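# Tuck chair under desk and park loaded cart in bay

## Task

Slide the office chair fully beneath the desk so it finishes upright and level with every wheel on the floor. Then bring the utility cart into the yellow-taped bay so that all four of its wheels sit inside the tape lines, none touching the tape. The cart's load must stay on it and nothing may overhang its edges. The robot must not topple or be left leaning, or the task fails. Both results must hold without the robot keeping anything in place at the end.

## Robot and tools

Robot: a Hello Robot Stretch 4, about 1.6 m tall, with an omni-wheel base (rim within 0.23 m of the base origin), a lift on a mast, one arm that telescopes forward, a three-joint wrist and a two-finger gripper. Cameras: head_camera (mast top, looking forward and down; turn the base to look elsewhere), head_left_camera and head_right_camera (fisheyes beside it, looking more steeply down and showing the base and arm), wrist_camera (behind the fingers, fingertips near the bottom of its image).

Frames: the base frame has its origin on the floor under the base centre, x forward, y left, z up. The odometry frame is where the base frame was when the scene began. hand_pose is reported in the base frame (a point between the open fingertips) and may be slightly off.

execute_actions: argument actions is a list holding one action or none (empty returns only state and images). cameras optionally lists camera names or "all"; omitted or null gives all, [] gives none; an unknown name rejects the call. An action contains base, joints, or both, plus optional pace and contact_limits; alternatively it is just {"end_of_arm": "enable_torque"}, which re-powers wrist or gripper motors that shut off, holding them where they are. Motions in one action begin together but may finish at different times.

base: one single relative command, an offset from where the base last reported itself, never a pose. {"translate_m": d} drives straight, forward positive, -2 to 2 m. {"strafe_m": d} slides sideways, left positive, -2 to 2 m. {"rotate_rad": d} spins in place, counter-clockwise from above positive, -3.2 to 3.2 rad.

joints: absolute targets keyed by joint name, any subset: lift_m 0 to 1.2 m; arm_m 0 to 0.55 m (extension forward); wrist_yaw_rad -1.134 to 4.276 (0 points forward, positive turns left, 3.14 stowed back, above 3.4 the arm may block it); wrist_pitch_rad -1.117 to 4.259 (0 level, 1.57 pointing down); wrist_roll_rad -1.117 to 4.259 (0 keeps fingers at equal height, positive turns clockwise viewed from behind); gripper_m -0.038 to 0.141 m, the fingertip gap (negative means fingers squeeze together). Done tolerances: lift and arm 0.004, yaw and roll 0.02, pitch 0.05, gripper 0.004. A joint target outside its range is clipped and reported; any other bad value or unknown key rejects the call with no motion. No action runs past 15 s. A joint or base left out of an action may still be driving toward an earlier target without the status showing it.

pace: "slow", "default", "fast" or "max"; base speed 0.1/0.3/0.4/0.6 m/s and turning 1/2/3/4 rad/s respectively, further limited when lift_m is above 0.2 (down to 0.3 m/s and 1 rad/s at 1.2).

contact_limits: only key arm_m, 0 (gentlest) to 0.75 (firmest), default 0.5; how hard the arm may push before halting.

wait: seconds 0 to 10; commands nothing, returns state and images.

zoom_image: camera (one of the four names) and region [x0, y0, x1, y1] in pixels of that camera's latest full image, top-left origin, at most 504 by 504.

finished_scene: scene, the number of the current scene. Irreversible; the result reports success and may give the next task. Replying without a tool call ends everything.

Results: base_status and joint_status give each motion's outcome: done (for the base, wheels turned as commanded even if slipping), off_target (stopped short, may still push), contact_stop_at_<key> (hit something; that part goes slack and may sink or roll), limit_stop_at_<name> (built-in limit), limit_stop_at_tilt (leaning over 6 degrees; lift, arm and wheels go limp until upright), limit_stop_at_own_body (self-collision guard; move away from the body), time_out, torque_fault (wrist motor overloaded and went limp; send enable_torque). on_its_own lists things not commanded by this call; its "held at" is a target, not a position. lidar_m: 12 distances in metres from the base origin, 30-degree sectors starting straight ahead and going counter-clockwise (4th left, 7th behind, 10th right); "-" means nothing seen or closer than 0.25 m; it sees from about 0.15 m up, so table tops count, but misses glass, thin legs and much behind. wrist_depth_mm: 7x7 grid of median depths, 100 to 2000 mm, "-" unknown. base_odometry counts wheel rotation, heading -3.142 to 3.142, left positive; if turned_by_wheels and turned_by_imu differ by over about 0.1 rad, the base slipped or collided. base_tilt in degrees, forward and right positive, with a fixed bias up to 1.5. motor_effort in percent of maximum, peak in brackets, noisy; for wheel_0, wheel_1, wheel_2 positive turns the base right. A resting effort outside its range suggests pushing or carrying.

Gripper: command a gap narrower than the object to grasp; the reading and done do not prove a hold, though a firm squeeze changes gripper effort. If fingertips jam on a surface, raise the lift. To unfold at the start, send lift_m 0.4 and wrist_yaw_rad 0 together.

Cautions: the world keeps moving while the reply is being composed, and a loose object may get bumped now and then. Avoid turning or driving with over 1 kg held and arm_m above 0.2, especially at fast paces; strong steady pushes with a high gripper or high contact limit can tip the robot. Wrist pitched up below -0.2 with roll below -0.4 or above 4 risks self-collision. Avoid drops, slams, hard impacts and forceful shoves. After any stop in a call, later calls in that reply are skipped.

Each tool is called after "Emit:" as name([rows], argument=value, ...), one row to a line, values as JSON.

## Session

Emit:
execute_actions(actions=[])

Scene clock: 0.00 s.
base_odometry: x=+0.000 y=+0.000 heading=+0.000 (m, m, rad; odometry frame)
turned_by_wheels: +0.000 (rad since the last result)
turned_by_imu: +0.000 (rad since the last result)
base_tilt: forward=+0.9 right=-0.2 (deg)
lidar_m: 1.78 1.06 0.81 0.77 0.84 1.22 2.36 1.57 1.37 1.44 1.35 1.08
base_status: not commanded
joint_positions: lift_m=+0.291 arm_m=-0.001 wrist_yaw_rad=+3.075 wrist_pitch_rad=+0.008 wrist_roll_rad=-0.015 gripper_m=+0.057
joint_status: not commanded
motor_effort: lift_m=+19 arm_m=-1 wrist_yaw_rad=-1 wrist_pitch_rad=-8 wrist_roll_rad=-1 gripper_m=-2 wheel_0=+0 wheel_1=+0 wheel_2=+0 (%)
hand_pose: x=-0.1119 y=+0.1063 z=+0.4666 quat_wxyz=(+0.033, -0.004, -0.007, +0.999) (m; base frame)
wrist_depth_mm: - 140 - - - 1537 1042 / - 127 - - - 1576 1025 / - 132 193 - - 1537 1042 / 140 142 - - - 1618 1042 / - - - - - 1576 1060 / 1537 1618 199 1618 195 1430 1042 / 1078 1042 1098 - 1078 1008 976
pictures: head_camera, head_left_camera, head_right_camera, wrist_camera
Images, in order (width x height): head_camera 420x560, head_left_camera 420x672, head_right_camera 420x672, wrist_camera 616x392.

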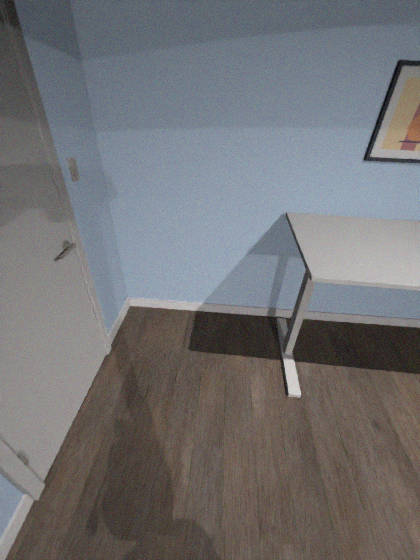

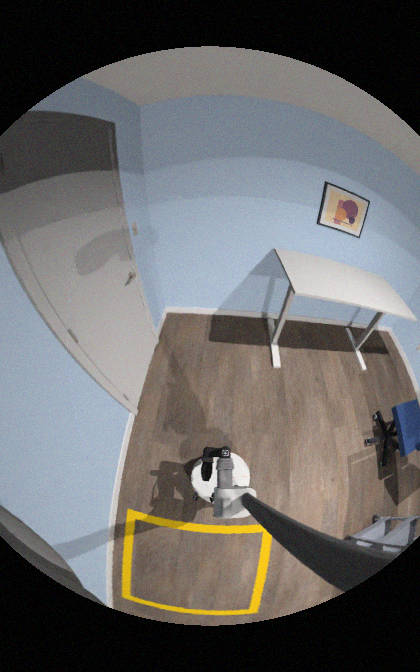

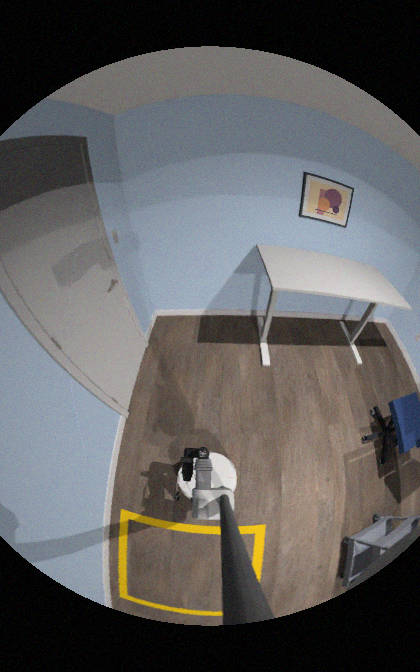

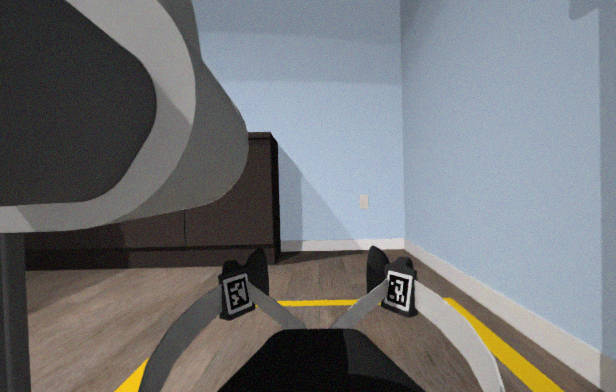

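Emit:
execute_actions(actions=[])

Scene clock: 21.90 s.
base_odometry: x=+0.000 y=+0.000 heading=+0.000 (m, m, rad; odometry frame)
turned_by_wheels: +0.000 (rad since the last result)
turned_by_imu: +0.000 (rad since the last result)
base_tilt: forward=+0.9 right=-0.3 (deg)
lidar_m: 1.77 1.04 0.81 0.76 0.83 1.21 2.37 1.55 1.35 1.45 1.33 1.07
base_status: not commanded
joint_positions: lift_m=+0.291 arm_m=-0.001 wrist_yaw_rad=+3.075 wrist_pitch_rad=+0.008 wrist_roll_rad=-0.015 gripper_m=+0.057
joint_status: not commanded
motor_effort: lift_m=+19 arm_m=-1 wrist_yaw_rad=-1 wrist_pitch_rad=-7 wrist_roll_rad=-1 gripper_m=-3 wheel_0=+0 wheel_1=+0 wheel_2=+0 (%)
hand_pose: x=-0.1119 y=+0.1063 z=+0.4666 quat_wxyz=(+0.033, -0.004, -0.007, +0.999) (m; base frame)
wrist_depth_mm: - 140 - - - 1537 1060 / - 126 - - - 1576 1042 / - 132 193 - - 1576 1042 / 140 142 - - - 1618 1025 / - - - - - 1576 1042 / 1537 1708 198 1618 195 1366 1060 / 1098 1060 1118 - 1078 1025 976
pictures: head_camera, head_left_camera, head_right_camera, wrist_camera
Images, in order (width x height): head_camera 420x560, head_left_camera 420x672, head_right_camera 420x672, wrist_camera 616x392.

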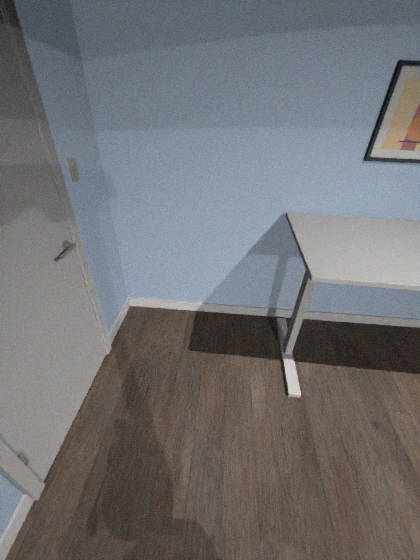

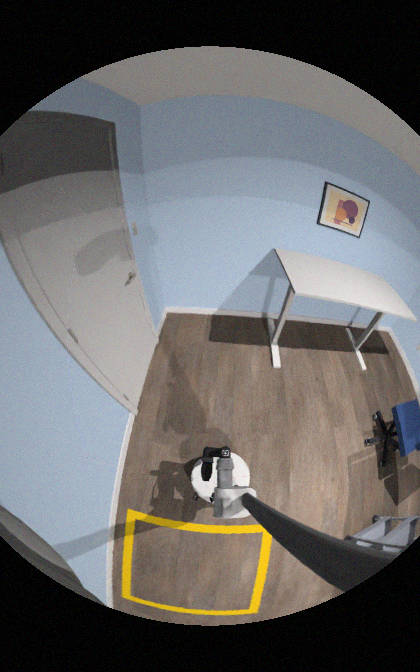

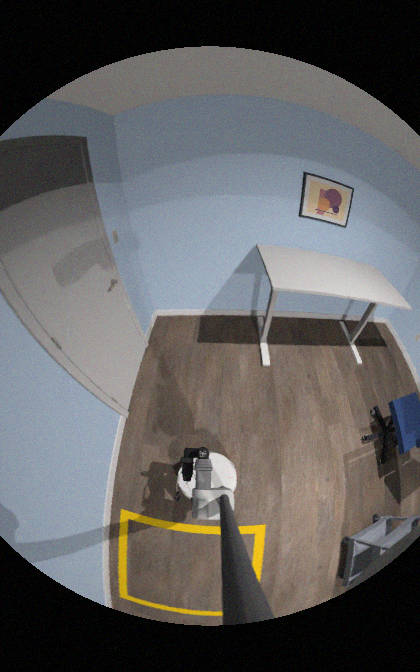

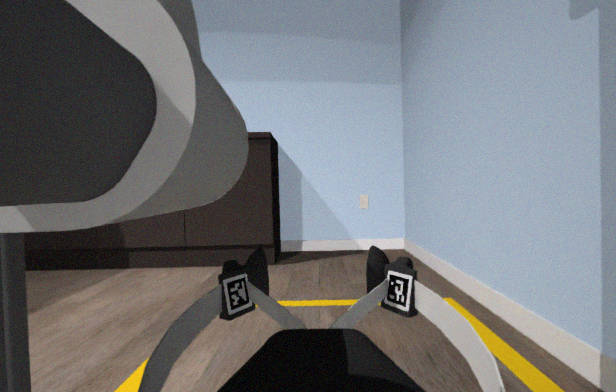

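Emit:
execute_actions([
  {"base":{"rotate_rad":-1.8},"joints":{"lift_m":0.6,"wrist_yaw_rad":0},"pace":"fast"},
])

Scene clock: 29.17 s.
base_odometry: x=+0.000 y=+0.000 heading=-1.800 (m, m, rad; odometry frame)
turned_by_wheels: -1.800 (rad since the last result)
turned_by_imu: -1.835 (rad since the last result)
base_tilt: forward=+0.8 right=-0.2 (deg)
lidar_m: 1.47 1.48 1.09 1.09 1.33 0.86 0.79 0.78 0.99 1.94 2.36 1.34
base_status: done
joint_positions: lift_m=+0.600 arm_m=-0.001 wrist_yaw_rad=+0.000 wrist_pitch_rad=+0.008 wrist_roll_rad=-0.015 gripper_m=+0.057
joint_status: all done
motor_effort: lift_m=+22(25) arm_m=-1(1) wrist_yaw_rad=-3(8) wrist_pitch_rad=-8(7) wrist_roll_rad=+0(0) gripper_m=-2(4) wheel_0=+0(7) wheel_1=-1(7) wheel_2=-1(9) (%)
hand_pose: x=+0.4587 y=-0.0873 z=+0.7757 quat_wxyz=(+1.000, -0.007, +0.004, +0.000) (m; base frame)
wrist_depth_mm: - - - - - - - / - - - - - - - / - - - - - - 1118 / - - - - - 1098 1078 / - - - - - 1537 1576 / - - 198 - 194 1060 1537 / 1808 1618 1499 - 1499 1255 1397
pictures: head_camera, head_left_camera, head_right_camera, wrist_camera
Images, in order (width x height): head_camera 420x560, head_left_camera 420x672, head_right_camera 420x672, wrist_camera 616x392.

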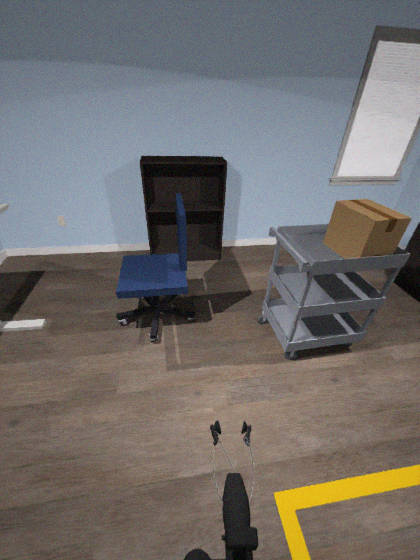

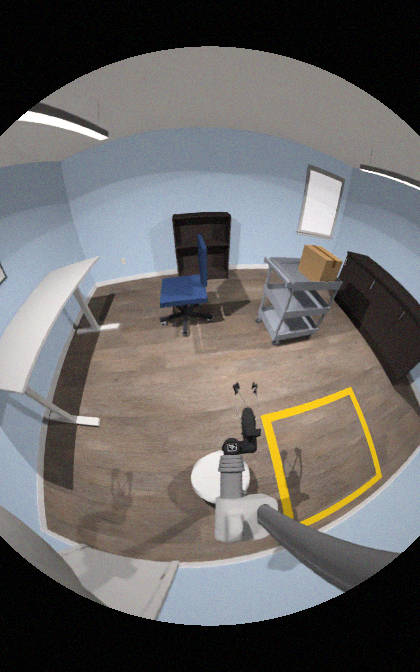

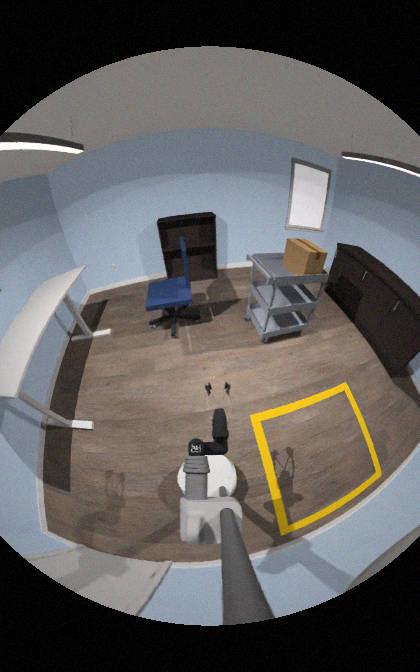

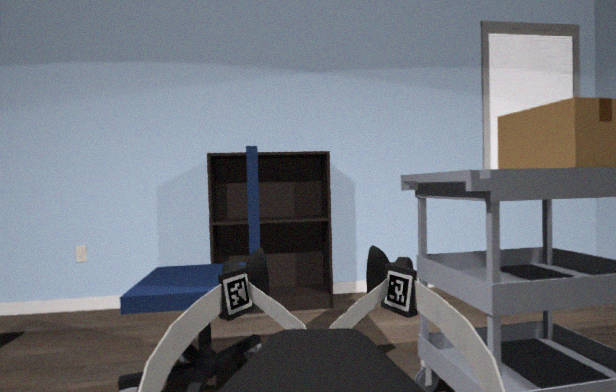

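Emit:
zoom_image(camera="head_camera", region=[240,170,420,370])

Region (240, 170, 420, 370) of head_camera's 420x560 image, scaled by 2.520, with more detail than that image has; it fills the left 454 columns of this view, and the rest is white.

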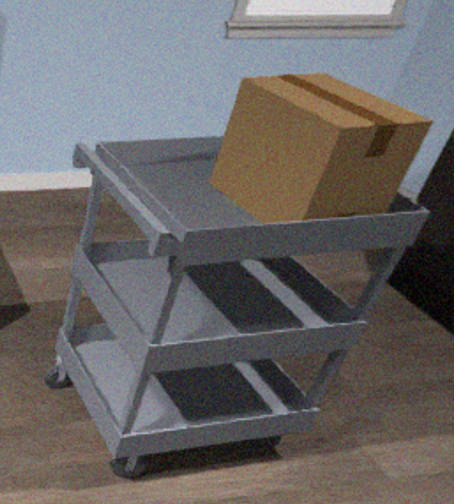

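Emit:
execute_actions([
  {"base":{"rotate_rad":0.26},"joints":{"lift_m":0.45,"gripper_m":0.12},"pace":"fast"},
], cameras=[])

Emit:
execute_actions([
  {"base":{"strafe_m":-0.78}},
])

Scene clock: 104.80 s.
base_odometry: x=+0.000 y=+0.000 heading=-1.540 (m, m, rad; odometry frame)
turned_by_wheels: +0.260 (rad since the last result)
turned_by_imu: +0.265 (rad since the last result)
base_tilt: forward=+0.8 right=-0.2 (deg)
lidar_m: 1.43 1.31 1.08 1.79 1.00 0.78 0.78 0.86 1.27 2.36 1.51 1.32
base_status: done
joint_positions: lift_m=+0.450 arm_m=-0.001 wrist_yaw_rad=+0.000 wrist_pitch_rad=+0.008 wrist_roll_rad=-0.015 gripper_m=+0.120
joint_status: all done
motor_effort: lift_m=+17(22) arm_m=-1(0) wrist_yaw_rad=-2(1) wrist_pitch_rad=-9(8) wrist_roll_rad=-1(0) gripper_m=-1(1) wheel_0=+0(2) wheel_1=+0(7) wheel_2=+0(7) (%)
hand_pose: x=+0.4587 y=-0.0874 z=+0.6262 quat_wxyz=(+1.000, -0.007, +0.004, +0.000) (m; base frame)
wrist_depth_mm: - - - - - - - / - - - - - - - / 1708 - - - - - 1255 / - - - - - - - / - - - 1756 - - - / - - 1756 1576 1756 1708 1921 / 1430 1366 1397 - 1366 1255 1281
pictures: none
No camera images: the call's "cameras" was empty. Leave "cameras" out to get every camera's image.

Scene clock: 108.73 s.
base_odometry: x=-0.780 y=-0.024 heading=-1.540 (m, m, rad; odometry frame)
turned_by_wheels: +0.000 (rad since the last result)
turned_by_imu: +0.000 (rad since the last result)
base_tilt: forward=+0.7 right=-0.3 (deg)
lidar_m: 1.07 1.60 1.82 1.86 1.10 0.86 0.85 0.92 1.39 1.57 1.65 1.09
base_status: done
joint_positions: lift_m=+0.450 arm_m=-0.001 wrist_yaw_rad=+0.000 wrist_pitch_rad=+0.008 wrist_roll_rad=-0.015 gripper_m=+0.120
joint_status: not commanded
motor_effort: lift_m=+17(17) arm_m=-1(1) wrist_yaw_rad=-2(1) wrist_pitch_rad=-8(8) wrist_roll_rad=-2(1) gripper_m=+0(1) wheel_0=+0(7) wheel_1=+0(11) wheel_2=-1(1) (%)
hand_pose: x=+0.4587 y=-0.0874 z=+0.6261 quat_wxyz=(+1.000, -0.007, +0.004, +0.000) (m; base frame)
wrist_depth_mm: - - - - - 854 - / - - - - - 831 - / - - - - 842 820 854 / - - - - - - - / - 1618 - - 842 831 820 / - 1983 1708 1983 1281 1281 1921 / 1464 1336 1430 - 1078 991 1008
pictures: head_camera, head_left_camera, head_right_camera, wrist_camera
Images, in order (width x height): head_camera 420x560, head_left_camera 420x672, head_right_camera 420x672, wrist_camera 616x392.

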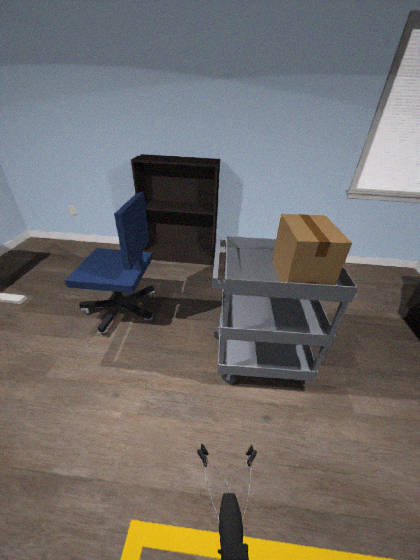

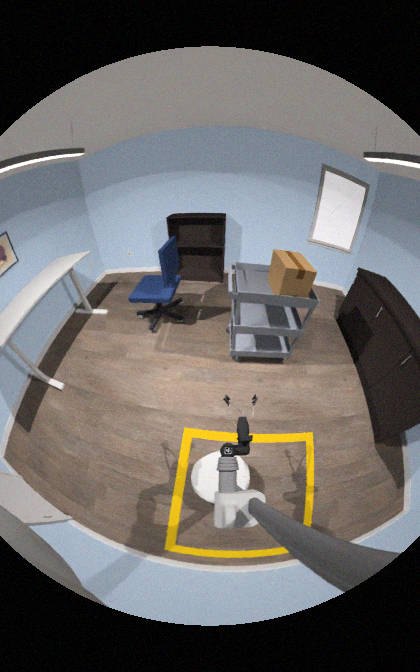

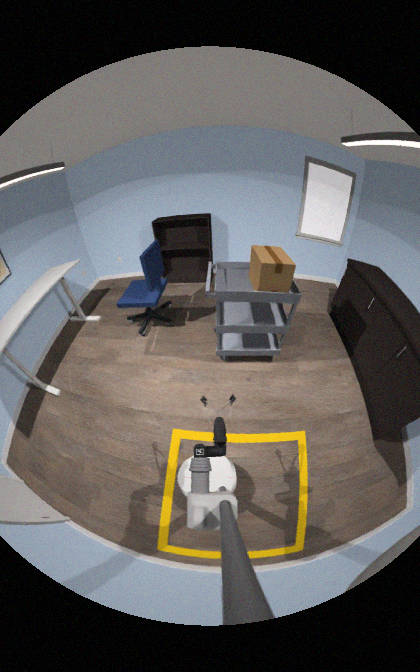

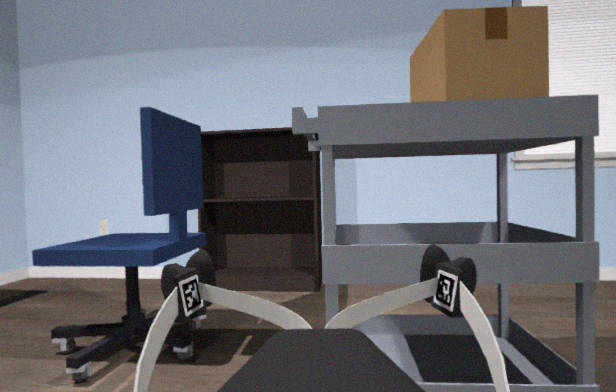

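Emit:
execute_actions([
  {"base":{"strafe_m":-0.055},"joints":{"lift_m":0.5}},
], cameras=[])

Emit:
execute_actions([
  {"base":{"translate_m":0.45}},
], cameras=["wrist_camera","head_left_camera"])

Scene clock: 125.77 s.
base_odometry: x=-0.835 y=-0.026 heading=-1.540 (m, m, rad; odometry frame)
turned_by_wheels: +0.000 (rad since the last result)
turned_by_imu: +0.000 (rad since the last result)
base_tilt: forward=+0.8 right=-0.2 (deg)
lidar_m: 1.05 1.62 1.89 1.88 1.12 0.88 0.86 0.93 1.39 1.51 1.58 1.09
base_status: done
joint_positions: lift_m=+0.500 arm_m=-0.001 wrist_yaw_rad=+0.000 wrist_pitch_rad=+0.008 wrist_roll_rad=-0.015 gripper_m=+0.120
joint_status: all done
motor_effort: lift_m=+22(23) arm_m=-1(1) wrist_yaw_rad=-2(1) wrist_pitch_rad=-8(7) wrist_roll_rad=+0(1) gripper_m=+0(1) wheel_0=-1(6) wheel_1=+1(8) wheel_2=-1(2) (%)
hand_pose: x=+0.4587 y=-0.0874 z=+0.6757 quat_wxyz=(+1.000, -0.007, +0.004, +0.000) (m; base frame)
wrist_depth_mm: - - - - - - - / - - - - 1138 820 - / - - - 842 842 831 - / - 1576 - - - - - / - 1537 - 1308 1281 1182 - / - - 1863 854 842 809 1921 / 1576 1464 1537 - 1205 1138 1430
pictures: none
No camera images: the call's "cameras" was empty. Leave "cameras" out to get every camera's image.

Scene clock: 128.73 s.
base_odometry: x=-0.821 y=-0.475 heading=-1.540 (m, m, rad; odometry frame)
turned_by_wheels: +0.000 (rad since the last result)
turned_by_imu: -0.001 (rad since the last result)
base_tilt: forward=+0.8 right=-0.3 (deg)
lidar_m: 0.61 1.21 1.84 1.79 1.71 1.32 1.30 1.42 1.59 1.53 0.84 0.64
base_status: done
joint_positions: lift_m=+0.500 arm_m=-0.001 wrist_yaw_rad=+0.000 wrist_pitch_rad=+0.008 wrist_roll_rad=-0.015 gripper_m=+0.120
joint_status: not commanded
motor_effort: lift_m=+21(22) arm_m=-1(1) wrist_yaw_rad=-3(2) wrist_pitch_rad=-7(8) wrist_roll_rad=-1(2) gripper_m=-1(0) wheel_0=+1(2) wheel_1=+2(8) wheel_2=+1(11) (%)
hand_pose: x=+0.4587 y=-0.0874 z=+0.6758 quat_wxyz=(+1.000, -0.007, +0.004, +0.000) (m; base frame)
wrist_depth_mm: - - - - - 504 384 / - - - 397 387 377 368 / 946 1255 - 397 389 384 404 / 960 1205 - - - - - / 1205 1336 - 1983 - - - / 1008 1921 1921 407 654 640 741 / 1397 1464 1576 - 392 389 382
pictures: head_left_camera, wrist_camera
Images, in order (width x height): head_left_camera 420x672, wrist_camera 616x392.

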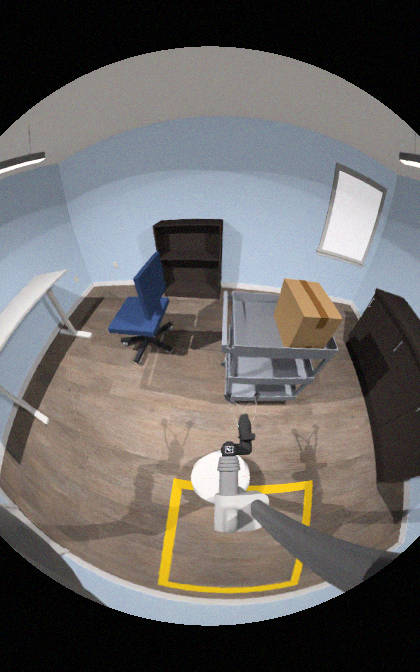

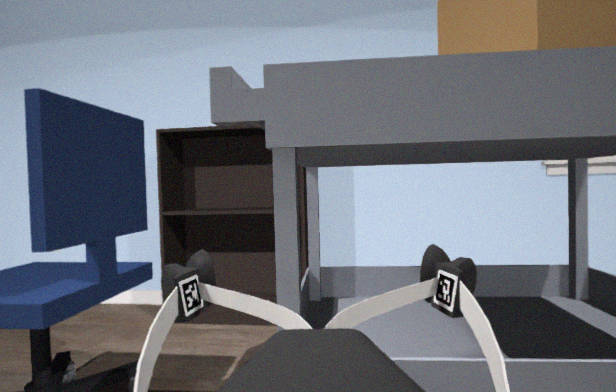

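Emit:
execute_actions([
  {"base":{"strafe_m":0.03}},
], cameras=[])

Emit:
execute_actions([
  {"base":{"translate_m":0.19}},
], cameras=["wrist_camera"])

Scene clock: 137.20 s.
base_odometry: x=-0.791 y=-0.474 heading=-1.540 (m, m, rad; odometry frame)
turned_by_wheels: +0.000 (rad since the last result)
turned_by_imu: +0.000 (rad since the last result)
base_tilt: forward=+0.8 right=-0.2 (deg)
lidar_m: 0.60 1.18 1.77 1.75 1.70 1.33 1.32 1.40 1.60 1.56 0.85 0.63
base_status: done
joint_positions: lift_m=+0.500 arm_m=-0.001 wrist_yaw_rad=+0.000 wrist_pitch_rad=+0.008 wrist_roll_rad=-0.015 gripper_m=+0.120
joint_status: not commanded
motor_effort: lift_m=+21(21) arm_m=-1(1) wrist_yaw_rad=-1(1) wrist_pitch_rad=-8(7) wrist_roll_rad=-2(1) gripper_m=+1(1) wheel_0=+2(6) wheel_1=+0(7) wheel_2=+0(1) (%)
hand_pose: x=+0.4587 y=-0.0874 z=+0.6758 quat_wxyz=(+1.000, -0.007, +0.004, +0.000) (m; base frame)
wrist_depth_mm: - - - - - 569 394 / - - - 397 387 377 375 / 960 1182 - 402 392 384 402 / 946 1205 - - - - - / 1366 1229 - - - - - / 946 1921 1863 407 661 640 732 / 1397 1464 1499 - 394 387 384
pictures: none
No camera images: the call's "cameras" was empty. Leave "cameras" out to get every camera's image.

Scene clock: 139.23 s.
base_odometry: x=-0.785 y=-0.664 heading=-1.540 (m, m, rad; odometry frame)
turned_by_wheels: +0.000 (rad since the last result)
turned_by_imu: -0.001 (rad since the last result)
base_tilt: forward=+0.7 right=-0.4 (deg)
lidar_m: 0.43 1.02 1.16 1.74 1.95 1.53 1.49 1.61 1.61 1.57 0.60 0.44
base_status: done
joint_positions: lift_m=+0.500 arm_m=-0.001 wrist_yaw_rad=+0.000 wrist_pitch_rad=+0.008 wrist_roll_rad=-0.015 gripper_m=+0.120
joint_status: not commanded
motor_effort: lift_m=+21(21) arm_m=-1(0) wrist_yaw_rad=+1(1) wrist_pitch_rad=-7(8) wrist_roll_rad=+0(1) gripper_m=+0(1) wheel_0=-1(5) wheel_1=-1(5) wheel_2=+1(9) (%)
hand_pose: x=+0.4587 y=-0.0874 z=+0.6758 quat_wxyz=(+1.000, -0.007, +0.004, +0.000) (m; base frame)
wrist_depth_mm: - - 208 205 200 196 194 / 976 - - 206 202 198 195 / 809 1863 - 215 357 375 402 / 820 1921 - 215 1921 1921 1921 / 854 - - 634 - 1983 1863 / 866 1863 1756 215 647 634 634 / 1499 1430 1576 - 525 488 517
pictures: wrist_camera
Images, in order (width x height): wrist_camera 616x392.

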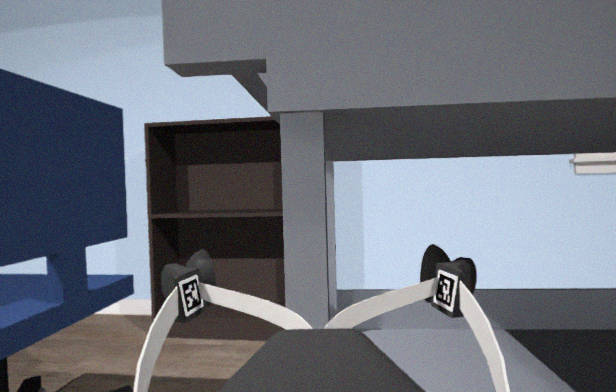

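Emit:
execute_actions([
  {"joints":{"gripper_m":0.0}},
], cameras=["wrist_camera"])

Scene clock: 146.63 s.
base_odometry: x=-0.785 y=-0.664 heading=-1.540 (m, m, rad; odometry frame)
turned_by_wheels: +0.000 (rad since the last result)
turned_by_imu: +0.000 (rad since the last result)
base_tilt: forward=+0.8 right=-0.3 (deg)
lidar_m: 0.40 1.02 1.15 1.74 1.94 1.52 1.49 1.61 1.61 1.57 0.60 0.43
base_status: not commanded
joint_positions: lift_m=+0.500 arm_m=-0.001 wrist_yaw_rad=+0.002 wrist_pitch_rad=+0.008 wrist_roll_rad=-0.015 gripper_m=+0.000
joint_status: all done
motor_effort: lift_m=+21(21) arm_m=-1(1) wrist_yaw_rad=-9(17) wrist_pitch_rad=-7(8) wrist_roll_rad=-2(0) gripper_m=-15(14) wheel_0=+0(1) wheel_1=-1(1) wheel_2=+1(1) (%)
hand_pose: x=+0.4589 y=-0.0867 z=+0.6758 quat_wxyz=(+1.000, -0.007, +0.004, +0.001) (m; base frame)
wrist_depth_mm: - - 200 199 195 191 189 / 931 - - 199 196 191 189 / 820 1921 - 207 357 377 402 / 820 1863 - 208 1983 1921 1863 / 878 1921 - 207 - 1921 1921 / 891 1921 187 207 187 640 634 / 1464 1499 1499 - 525 488 512
pictures: wrist_camera
Images, in order (width x height): wrist_camera 616x392.

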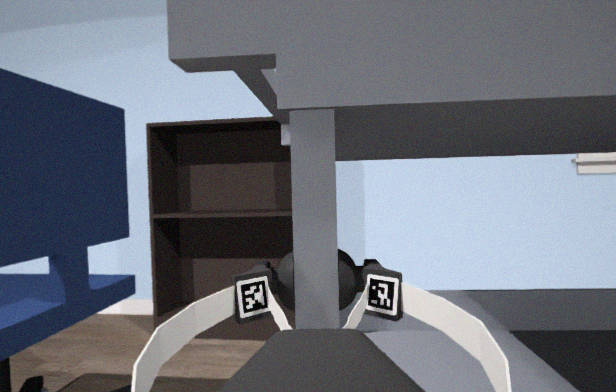

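Emit:
execute_actions([
  {"base":{"translate_m":-0.3},"pace":"slow"},
], cameras=["wrist_camera","head_left_camera"])

Scene clock: 168.13 s.
base_odometry: x=-0.794 y=-0.365 heading=-1.540 (m, m, rad; odometry frame)
turned_by_wheels: +0.000 (rad since the last result)
turned_by_imu: +0.001 (rad since the last result)
base_tilt: forward=+0.8 right=-0.2 (deg)
lidar_m: 0.41 1.29 1.80 1.78 1.58 1.22 1.19 1.29 1.88 1.55 0.88 0.47
base_status: done
joint_positions: lift_m=+0.500 arm_m=-0.001 wrist_yaw_rad=+0.001 wrist_pitch_rad=+0.008 wrist_roll_rad=-0.015 gripper_m=+0.000
joint_status: not commanded
motor_effort: lift_m=+21(21) arm_m=-1(1) wrist_yaw_rad=-5(8) wrist_pitch_rad=-8(8) wrist_roll_rad=-1(1) gripper_m=-17(16) wheel_0=-2(7) wheel_1=-1(4) wheel_2=+3(7) (%)
hand_pose: x=+0.4588 y=-0.0870 z=+0.6757 quat_wxyz=(+1.000, -0.007, +0.004, +0.001) (m; base frame)
wrist_depth_mm: - - 190 203 218 236 254 / - - 364 208 219 237 256 / - 1205 609 215 359 377 402 / - 1182 - 215 - - - / - 1336 - 216 - - - / 1060 - 187 214 186 741 668 / 1499 1366 1537 - 530 477 508
pictures: head_left_camera, wrist_camera
Images, in order (width x height): head_left_camera 420x672, wrist_camera 616x392.

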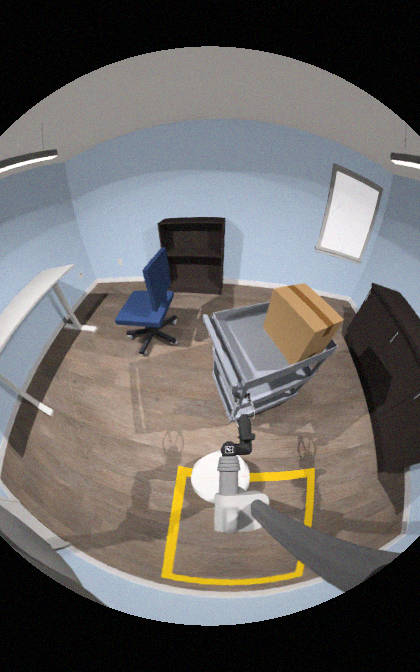

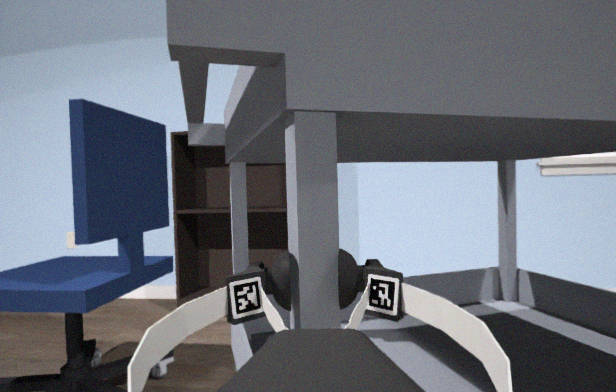

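Works well.

Emit:
execute_actions([
  {"base":{"translate_m":-0.5},"pace":"slow"},
], cameras=["wrist_camera","head_left_camera"])

Scene clock: 184.80 s.
base_odometry: x=-0.810 y=+0.135 heading=-1.540 (m, m, rad; odometry frame)
turned_by_wheels: +0.000 (rad since the last result)
turned_by_imu: +0.002 (rad since the last result)
base_tilt: forward=+0.8 right=-0.1 (deg)
lidar_m: 0.41 0.63 1.88 2.00 0.92 0.70 0.69 0.74 1.13 1.56 1.62 0.50
base_status: done
joint_positions: lift_m=+0.500 arm_m=-0.001 wrist_yaw_rad=+0.003 wrist_pitch_rad=+0.008 wrist_roll_rad=-0.015 gripper_m=+0.000
joint_status: not commanded
motor_effort: lift_m=+21(21) arm_m=-1(1) wrist_yaw_rad=-9(9) wrist_pitch_rad=-9(9) wrist_roll_rad=-1(0) gripper_m=-16(18) wheel_0=-2(5) wheel_1=-2(4) wheel_2=+3(8) (%)
hand_pose: x=+0.4589 y=-0.0866 z=+0.6757 quat_wxyz=(+1.000, -0.007, +0.004, +0.001) (m; base frame)
wrist_depth_mm: - 281 180 206 253 402 - / - 413 285 218 252 330 512 / - 517 330 225 357 384 549 / - - - 225 - - - / - 1576 - 225 - - - / - - 187 219 186 691 634 / 1618 504 539 - 525 469 480
pictures: head_left_camera, wrist_camera
Images, in order (width x height): head_left_camera 420x672, wrist_camera 616x392.

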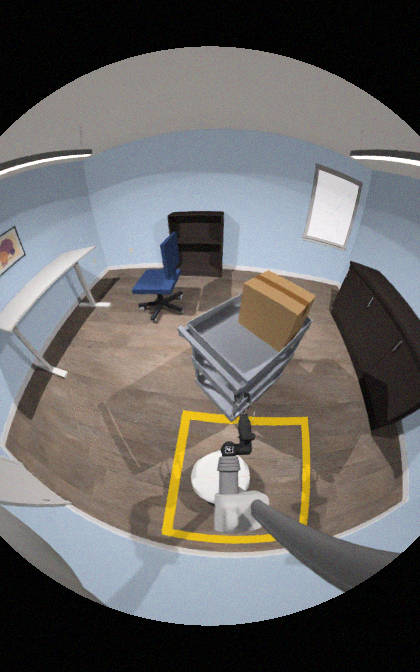

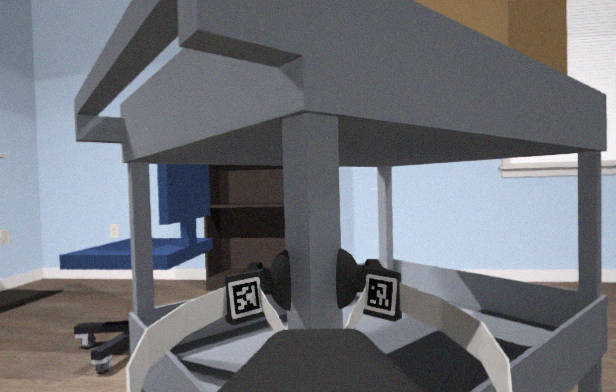

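Emit:
execute_actions([
  {"base":{"strafe_m":-0.3},"pace":"slow"},
], cameras=["wrist_camera","head_left_camera"])

Scene clock: 196.10 s.
base_odometry: x=-1.109 y=+0.126 heading=-1.540 (m, m, rad; odometry frame)
turned_by_wheels: +0.000 (rad since the last result)
turned_by_imu: +0.002 (rad since the last result)
base_tilt: forward=+0.8 right=-0.3 (deg)
lidar_m: 0.38 0.47 2.19 2.10 0.97 0.75 0.72 0.78 1.20 1.25 1.31 0.67
base_status: done
joint_positions: lift_m=+0.500 arm_m=-0.001 wrist_yaw_rad=+0.004 wrist_pitch_rad=+0.008 wrist_roll_rad=-0.015 gripper_m=+0.000
joint_status: not commanded
motor_effort: lift_m=+21(21) arm_m=-1(1) wrist_yaw_rad=-13(23) wrist_pitch_rad=-8(8) wrist_roll_rad=-1(0) gripper_m=-15(17) wheel_0=+2(12) wheel_1=-1(3) wheel_2=+0(3) (%)
hand_pose: x=+0.4591 y=-0.0862 z=+0.6758 quat_wxyz=(+1.000, -0.007, +0.004, +0.002) (m; base frame)
wrist_depth_mm: 242 268 245 195 488 - - / 330 283 246 223 387 - - / 351 307 322 231 480 - - / - 1708 - 236 - - - / - - - 229 - - - / - 661 185 225 187 - - / 492 512 539 - 517 1336 1464
pictures: head_left_camera, wrist_camera
Images, in order (width x height): head_left_camera 420x672, wrist_camera 616x392.

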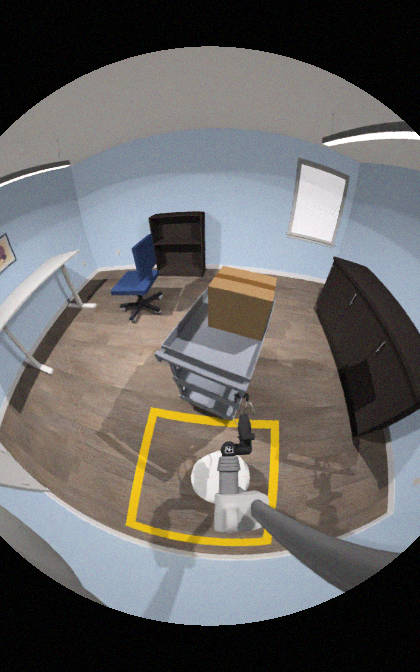

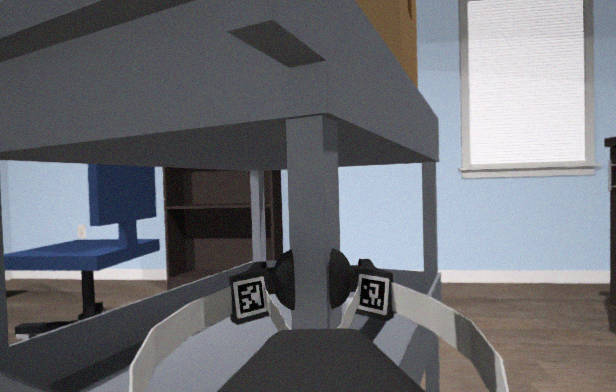

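Emit:
execute_actions([
  {"base":{"translate_m":-0.4},"pace":"slow"},
], cameras=["wrist_camera","head_left_camera"])

Scene clock: 209.63 s.
base_odometry: x=-1.122 y=+0.525 heading=-1.540 (m, m, rad; odometry frame)
turned_by_wheels: +0.000 (rad since the last result)
turned_by_imu: +0.001 (rad since the last result)
base_tilt: forward=+0.7 right=-0.1 (deg)
lidar_m: 0.75 0.93 2.36 0.99 0.43 0.33 0.32 0.36 0.56 1.79 1.35 1.82
base_status: done
joint_positions: lift_m=+0.500 arm_m=-0.001 wrist_yaw_rad=+0.000 wrist_pitch_rad=+0.008 wrist_roll_rad=-0.015 gripper_m=+0.000
joint_status: not commanded
motor_effort: lift_m=+21(21) arm_m=+0(1) wrist_yaw_rad=+1(17) wrist_pitch_rad=-8(9) wrist_roll_rad=+0(2) gripper_m=-6(17) wheel_0=-2(3) wheel_1=-1(2) wheel_2=+1(8) (%)
hand_pose: x=+0.4587 y=-0.0875 z=+0.6757 quat_wxyz=(+1.000, -0.007, +0.004, +0.000) (m; base frame)
wrist_depth_mm: - - - - - - - / - - - 904 - - - / - 778 668 640 - - - / - - - - - - 1983 / - - - 1255 - - - / - 1983 683 192 183 - 1863 / 1537 1430 1160 - 1397 1336 1464
pictures: head_left_camera, wrist_camera
Images, in order (width x height): head_left_camera 420x672, wrist_camera 616x392.

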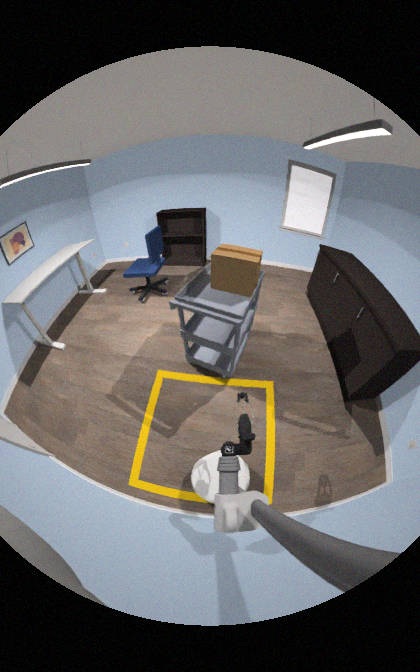

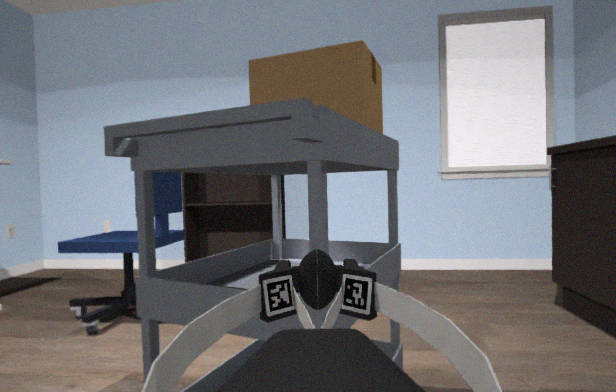

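Emit:
execute_actions([
  {"base":{"strafe_m":0.92},"joints":{"gripper_m":0.12}},
], cameras=[])

Emit:
execute_actions([
  {"base":{"rotate_rad":-1.54}},
], cameras=[])

Emit:
execute_actions([
  {"base":{"strafe_m":1.04}},
], cameras=["wrist_camera","head_left_camera"])

Scene clock: 249.20 s.
base_odometry: x=-0.202 y=+0.554 heading=-1.540 (m, m, rad; odometry frame)
turned_by_wheels: +0.000 (rad since the last result)
turned_by_imu: -0.001 (rad since the last result)
base_tilt: forward=+0.7 right=-0.3 (deg)
lidar_m: 2.01 1.65 1.54 0.69 0.35 0.25 0.25 0.26 0.41 1.57 1.19 1.11
base_status: done
joint_positions: lift_m=+0.500 arm_m=-0.001 wrist_yaw_rad=+0.000 wrist_pitch_rad=+0.008 wrist_roll_rad=-0.015 gripper_m=+0.120
joint_status: all done
motor_effort: lift_m=+21(21) arm_m=-1(1) wrist_yaw_rad=+0(0) wrist_pitch_rad=-8(8) wrist_roll_rad=-2(3) gripper_m=-1(4) wheel_0=+1(7) wheel_1=-2(10) wheel_2=+0(1) (%)
hand_pose: x=+0.4587 y=-0.0875 z=+0.6757 quat_wxyz=(+1.000, -0.007, +0.004, +0.000) (m; base frame)
wrist_depth_mm: - - - - - - - / - - - - - - - / - - - - - - 778 / - - - - - - - / - - - - - - 1205 / - - 1863 - 1808 1756 1255 / 1576 1430 1576 - 1464 1397 1160
pictures: none
No camera images: the call's "cameras" was empty. Leave "cameras" out to get every camera's image.

Scene clock: 251.23 s.
base_odometry: x=-0.202 y=+0.554 heading=-3.080 (m, m, rad; odometry frame)
turned_by_wheels: -1.540 (rad since the last result)
turned_by_imu: -1.570 (rad since the last result)
base_tilt: forward=+0.7 right=-0.2 (deg)
lidar_m: 1.90 1.17 1.11 2.07 1.63 1.55 0.68 0.32 0.25 0.25 0.27 0.41
base_status: done
joint_positions: lift_m=+0.500 arm_m=-0.001 wrist_yaw_rad=+0.000 wrist_pitch_rad=+0.008 wrist_roll_rad=-0.015 gripper_m=+0.120
joint_status: not commanded
motor_effort: lift_m=+21(21) arm_m=-1(1) wrist_yaw_rad=-1(0) wrist_pitch_rad=-8(8) wrist_roll_rad=-2(0) gripper_m=-2(1) wheel_0=+0(3) wheel_1=+2(7) wheel_2=+0(8) (%)
hand_pose: x=+0.4587 y=-0.0874 z=+0.6758 quat_wxyz=(+1.000, -0.007, +0.004, +0.000) (m; base frame)
wrist_depth_mm: - - - - - 640 384 / - - - - - 634 389 / - - - - - 640 392 / - - - - - 647 392 / - - - - - 591 397 / - - 1863 - 1537 544 402 / 1537 1464 1537 - 1397 676 399
pictures: none
No camera images: the call's "cameras" was empty. Leave "cameras" out to get every camera's image.

Scene clock: 256.03 s.
base_odometry: x=-0.138 y=-0.484 heading=-3.080 (m, m, rad; odometry frame)
turned_by_wheels: +0.000 (rad since the last result)
turned_by_imu: -0.001 (rad since the last result)
base_tilt: forward=+0.6 right=-0.2 (deg)
lidar_m: 0.60 0.76 2.17 0.99 1.14 1.12 1.11 1.64 1.29 1.28 1.40 1.01
base_status: done
joint_positions: lift_m=+0.500 arm_m=-0.001 wrist_yaw_rad=+0.000 wrist_pitch_rad=+0.008 wrist_roll_rad=-0.015 gripper_m=+0.120
joint_status: not commanded
motor_effort: lift_m=+21(21) arm_m=+0(1) wrist_yaw_rad=-1(1) wrist_pitch_rad=-8(8) wrist_roll_rad=-1(2) gripper_m=-2(1) wheel_0=+0(2) wheel_1=-1(9) wheel_2=+1(2) (%)
hand_pose: x=+0.4587 y=-0.0874 z=+0.6758 quat_wxyz=(+1.000, -0.007, +0.004, +0.000) (m; base frame)
wrist_depth_mm: - 676 788 - - - - / - 647 427 389 - - - / 591 500 427 504 768 - - / - - - - 1983 - - / - - 1060 - 1983 - - / 668 820 415 418 707 1756 - / 683 504 455 - 1464 1397 1430
pictures: head_left_camera, wrist_camera
Images, in order (width x height): head_left_camera 420x672, wrist_camera 616x392.

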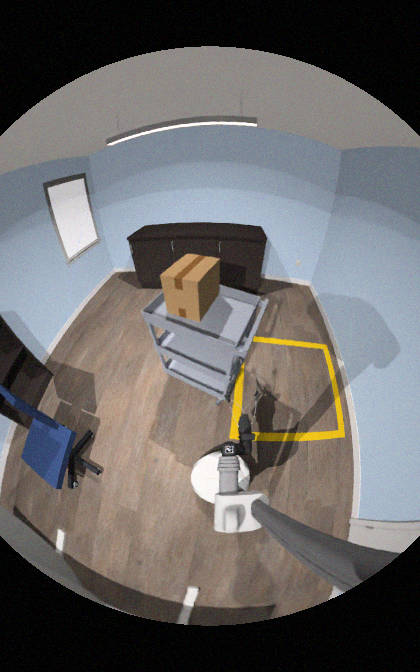

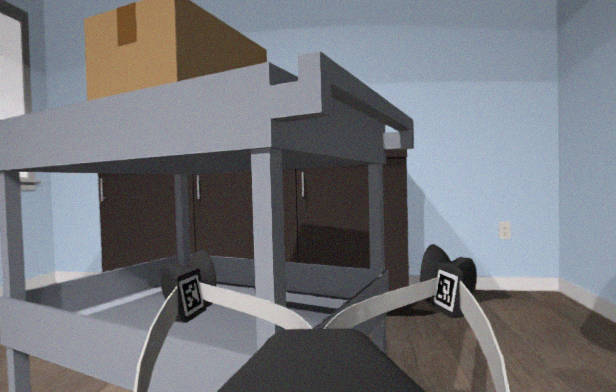

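Emit:
execute_actions([
  {"base":{"strafe_m":0.054}},
], cameras=[])

Emit:
execute_actions([
  {"base":{"translate_m":0.2}},
], cameras=["wrist_camera"])

Scene clock: 263.47 s.
base_odometry: x=-0.134 y=-0.538 heading=-3.079 (m, m, rad; odometry frame)
turned_by_wheels: +0.000 (rad since the last result)
turned_by_imu: +0.000 (rad since the last result)
base_tilt: forward=+0.8 right=-0.4 (deg)
lidar_m: 0.59 0.79 2.10 0.94 1.04 1.11 1.10 1.70 1.35 1.33 1.44 0.71
base_status: done
joint_positions: lift_m=+0.500 arm_m=-0.001 wrist_yaw_rad=+0.000 wrist_pitch_rad=+0.008 wrist_roll_rad=-0.015 gripper_m=+0.120
joint_status: not commanded
motor_effort: lift_m=+21(21) arm_m=-1(1) wrist_yaw_rad=+0(1) wrist_pitch_rad=-8(7) wrist_roll_rad=+1(1) gripper_m=+0(1) wheel_0=+2(7) wheel_1=-1(6) wheel_2=+0(0) (%)
hand_pose: x=+0.4587 y=-0.0874 z=+0.6758 quat_wxyz=(+1.000, -0.007, +0.004, +0.000) (m; base frame)
wrist_depth_mm: - 691 661 - - - - / - 683 469 402 449 - - / 634 539 462 410 676 - - / - - - - 1983 - - / - - - 960 - - - / 668 788 661 410 661 1808 - / 1336 549 477 - 1397 1397 1464
pictures: none
No camera images: the call's "cameras" was empty. Leave "cameras" out to get every camera's image.

Scene clock: 265.53 s.
base_odometry: x=-0.334 y=-0.551 heading=-3.080 (m, m, rad; odometry frame)
turned_by_wheels: +0.000 (rad since the last result)
turned_by_imu: -0.001 (rad since the last result)
base_tilt: forward=+0.9 right=-0.3 (deg)
lidar_m: 0.42 0.54 2.08 0.96 0.97 1.31 1.31 1.72 1.38 1.36 1.48 0.41
base_status: done
joint_positions: lift_m=+0.500 arm_m=-0.001 wrist_yaw_rad=+0.000 wrist_pitch_rad=+0.008 wrist_roll_rad=-0.015 gripper_m=+0.120
joint_status: not commanded
motor_effort: lift_m=+21(21) arm_m=-1(1) wrist_yaw_rad=+0(1) wrist_pitch_rad=-8(7) wrist_roll_rad=+0(0) gripper_m=+1(1) wheel_0=-1(4) wheel_1=-1(9) wheel_2=+0(9) (%)
hand_pose: x=+0.4587 y=-0.0874 z=+0.6758 quat_wxyz=(+1.000, -0.007, +0.004, +0.000) (m; base frame)
wrist_depth_mm: 488 254 217 192 177 - - / 304 255 220 200 327 - - / 327 307 320 209 439 - - / - 1983 1983 209 1756 - - / - 1863 1863 211 1808 - - / 676 715 668 205 615 1808 - / 554 517 539 - 496 1430 1499
pictures: wrist_camera
Images, in order (width x height): wrist_camera 616x392.

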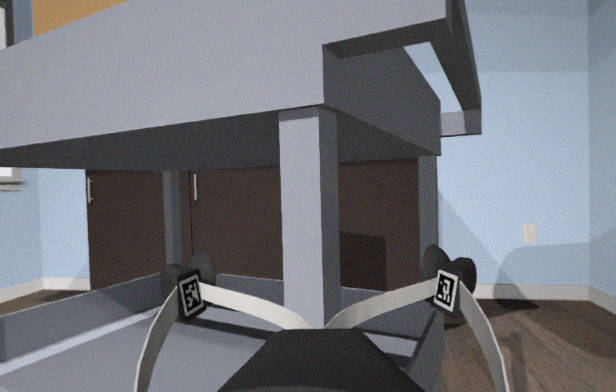

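Emit:
execute_actions([
  {"joints":{"gripper_m":0.0}},
], cameras=[])

Emit:
execute_actions([
  {"base":{"strafe_m":-0.35},"pace":"slow"},
], cameras=["wrist_camera","head_left_camera"])

Scene clock: 272.73 s.
base_odometry: x=-0.334 y=-0.551 heading=-3.079 (m, m, rad; odometry frame)
turned_by_wheels: +0.000 (rad since the last result)
turned_by_imu: +0.000 (rad since the last result)
base_tilt: forward=+0.7 right=-0.2 (deg)
lidar_m: 0.41 0.54 2.07 0.96 0.98 1.33 1.30 1.73 1.38 1.35 1.49 0.40
base_status: not commanded
joint_positions: lift_m=+0.500 arm_m=-0.001 wrist_yaw_rad=+0.003 wrist_pitch_rad=+0.008 wrist_roll_rad=-0.015 gripper_m=+0.000
joint_status: all done
motor_effort: lift_m=+21(21) arm_m=-1(1) wrist_yaw_rad=-8(16) wrist_pitch_rad=-8(8) wrist_roll_rad=+0(2) gripper_m=-14(14) wheel_0=+0(0) wheel_1=-1(1) wheel_2=+2(1) (%)
hand_pose: x=+0.4589 y=-0.0867 z=+0.6757 quat_wxyz=(+1.000, -0.007, +0.004, +0.001) (m; base frame)
wrist_depth_mm: 469 244 211 185 172 - - / 297 246 211 192 301 - - / 317 306 322 200 402 - - / - 1921 1921 202 1808 - - / - 1921 1921 200 1756 - - / 668 741 187 200 187 - - / 554 517 539 - 459 1336 1464
pictures: none
No camera images: the call's "cameras" was empty. Leave "cameras" out to get every camera's image.

Scene clock: 277.37 s.
base_odometry: x=-0.356 y=-0.201 heading=-3.079 (m, m, rad; odometry frame)
turned_by_wheels: +0.001 (rad since the last result)
turned_by_imu: +0.004 (rad since the last result)
base_tilt: forward=+0.8 right=-0.2 (deg)
lidar_m: 0.39 0.41 0.52 1.31 1.41 1.36 1.42 1.24 1.02 0.99 1.11 0.45
base_status: done
joint_positions: lift_m=+0.500 arm_m=-0.001 wrist_yaw_rad=+0.009 wrist_pitch_rad=+0.008 wrist_roll_rad=-0.015 gripper_m=+0.000
joint_status: not commanded
on_its_own: wrist_yaw_rad is at rest, and its effort (-26) is outside its rest range (-13 to +13)
motor_effort: lift_m=+21(21) arm_m=-1(1) wrist_yaw_rad=-26(28) wrist_pitch_rad=-9(8) wrist_roll_rad=+0(0) gripper_m=-14(14) wheel_0=+6(11) wheel_1=+0(3) wheel_2=+3(3) (%)
hand_pose: x=+0.4595 y=-0.0849 z=+0.6757 quat_wxyz=(+1.000, -0.007, +0.004, +0.004) (m; base frame)
wrist_depth_mm: 189 191 195 196 200 - 1756 / 190 193 195 198 - - 1863 / 293 307 324 205 - - 1863 / - 1983 1921 1756 - - 1808 / - 1983 1863 207 - - 1863 / 627 640 189 206 188 - 1863 / 559 517 549 - 1499 1308 1430
pictures: head_left_camera, wrist_camera
Images, in order (width x height): head_left_camera 420x672, wrist_camera 616x392.

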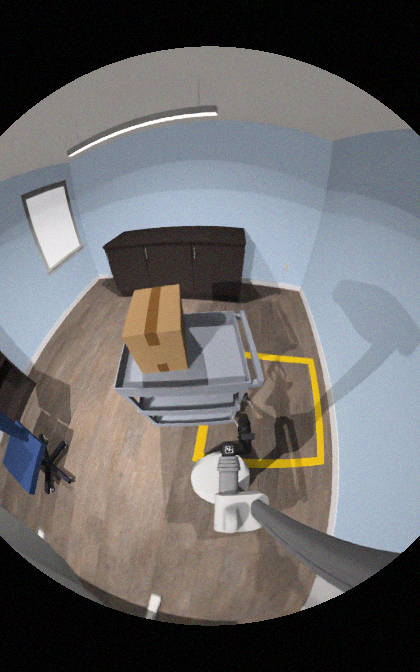

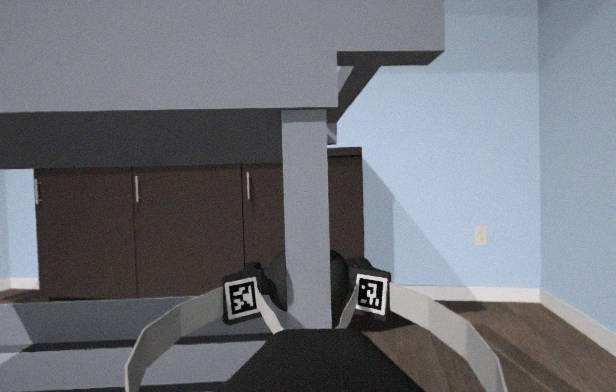

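Emit:
execute_actions([
  {"base":{"strafe_m":-0.47},"pace":"slow"},
], cameras=["wrist_camera","head_left_camera"])

Scene clock: 294.60 s.
base_odometry: x=-0.386 y=+0.268 heading=-3.078 (m, m, rad; odometry frame)
turned_by_wheels: +0.001 (rad since the last result)
turned_by_imu: +0.006 (rad since the last result)
base_tilt: forward=+0.8 right=-0.2 (deg)
lidar_m: 0.36 0.36 0.39 1.79 1.83 1.55 1.40 0.69 0.54 0.54 0.59 0.48
base_status: done
joint_positions: lift_m=+0.500 arm_m=-0.001 wrist_yaw_rad=+0.007 wrist_pitch_rad=+0.008 wrist_roll_rad=-0.015 gripper_m=+0.000
joint_status: not commanded
on_its_own: wrist_yaw_rad is at rest, and its effort (-21) is outside its rest range (-13 to +13)
motor_effort: lift_m=+21(21) arm_m=-1(1) wrist_yaw_rad=-21(39) wrist_pitch_rad=-9(8) wrist_roll_rad=-1(2) gripper_m=-15(13) wheel_0=+6(4) wheel_1=+1(5) wheel_2=+2(4) (%)
hand_pose: x=+0.4593 y=-0.0854 z=+0.6757 quat_wxyz=(+1.000, -0.007, +0.004, +0.004) (m; base frame)
wrist_depth_mm: 160 172 186 200 217 1708 976 / 162 174 187 200 - 1661 976 / 293 306 324 212 - 1756 991 / 1983 1863 1808 216 - 1708 1008 / 1983 1921 1808 210 - 1808 1008 / - 1921 185 208 189 1618 1025 / 535 521 544 - 1464 1308 1008
pictures: head_left_camera, wrist_camera
Images, in order (width x height): head_left_camera 420x672, wrist_camera 616x392.

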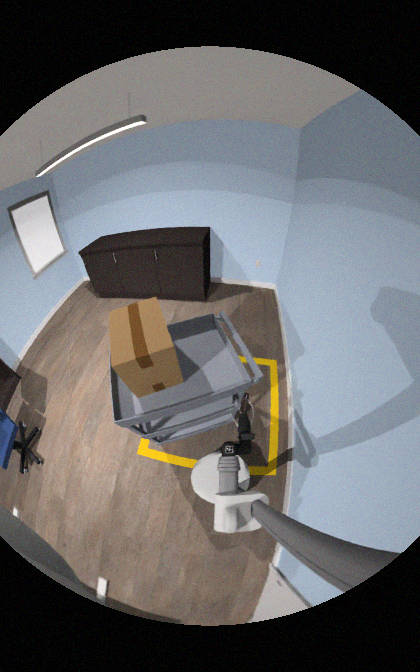

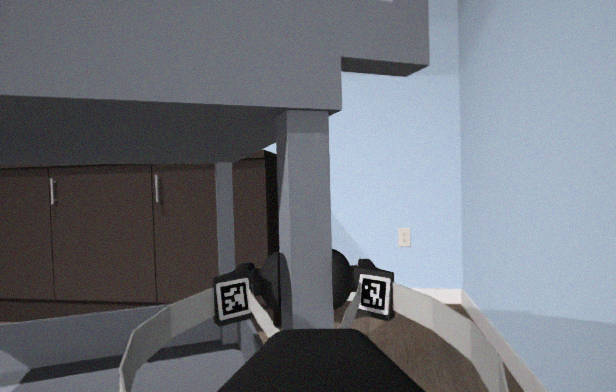

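Emit:
zoom_image(camera="head_left_camera", region=[90,280,310,500])

Region (90, 280, 310, 500) of head_left_camera's 420x672 image, scaled by 2.291, with more detail than that image has.

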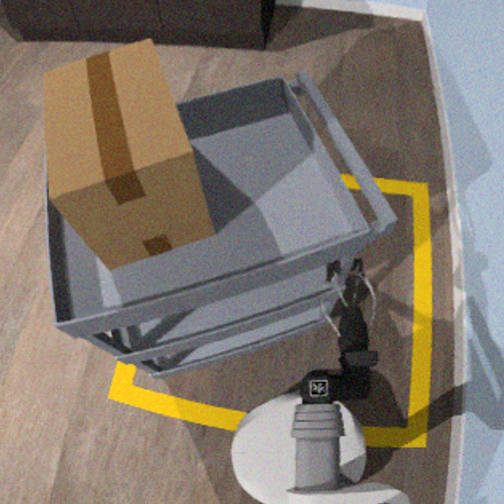

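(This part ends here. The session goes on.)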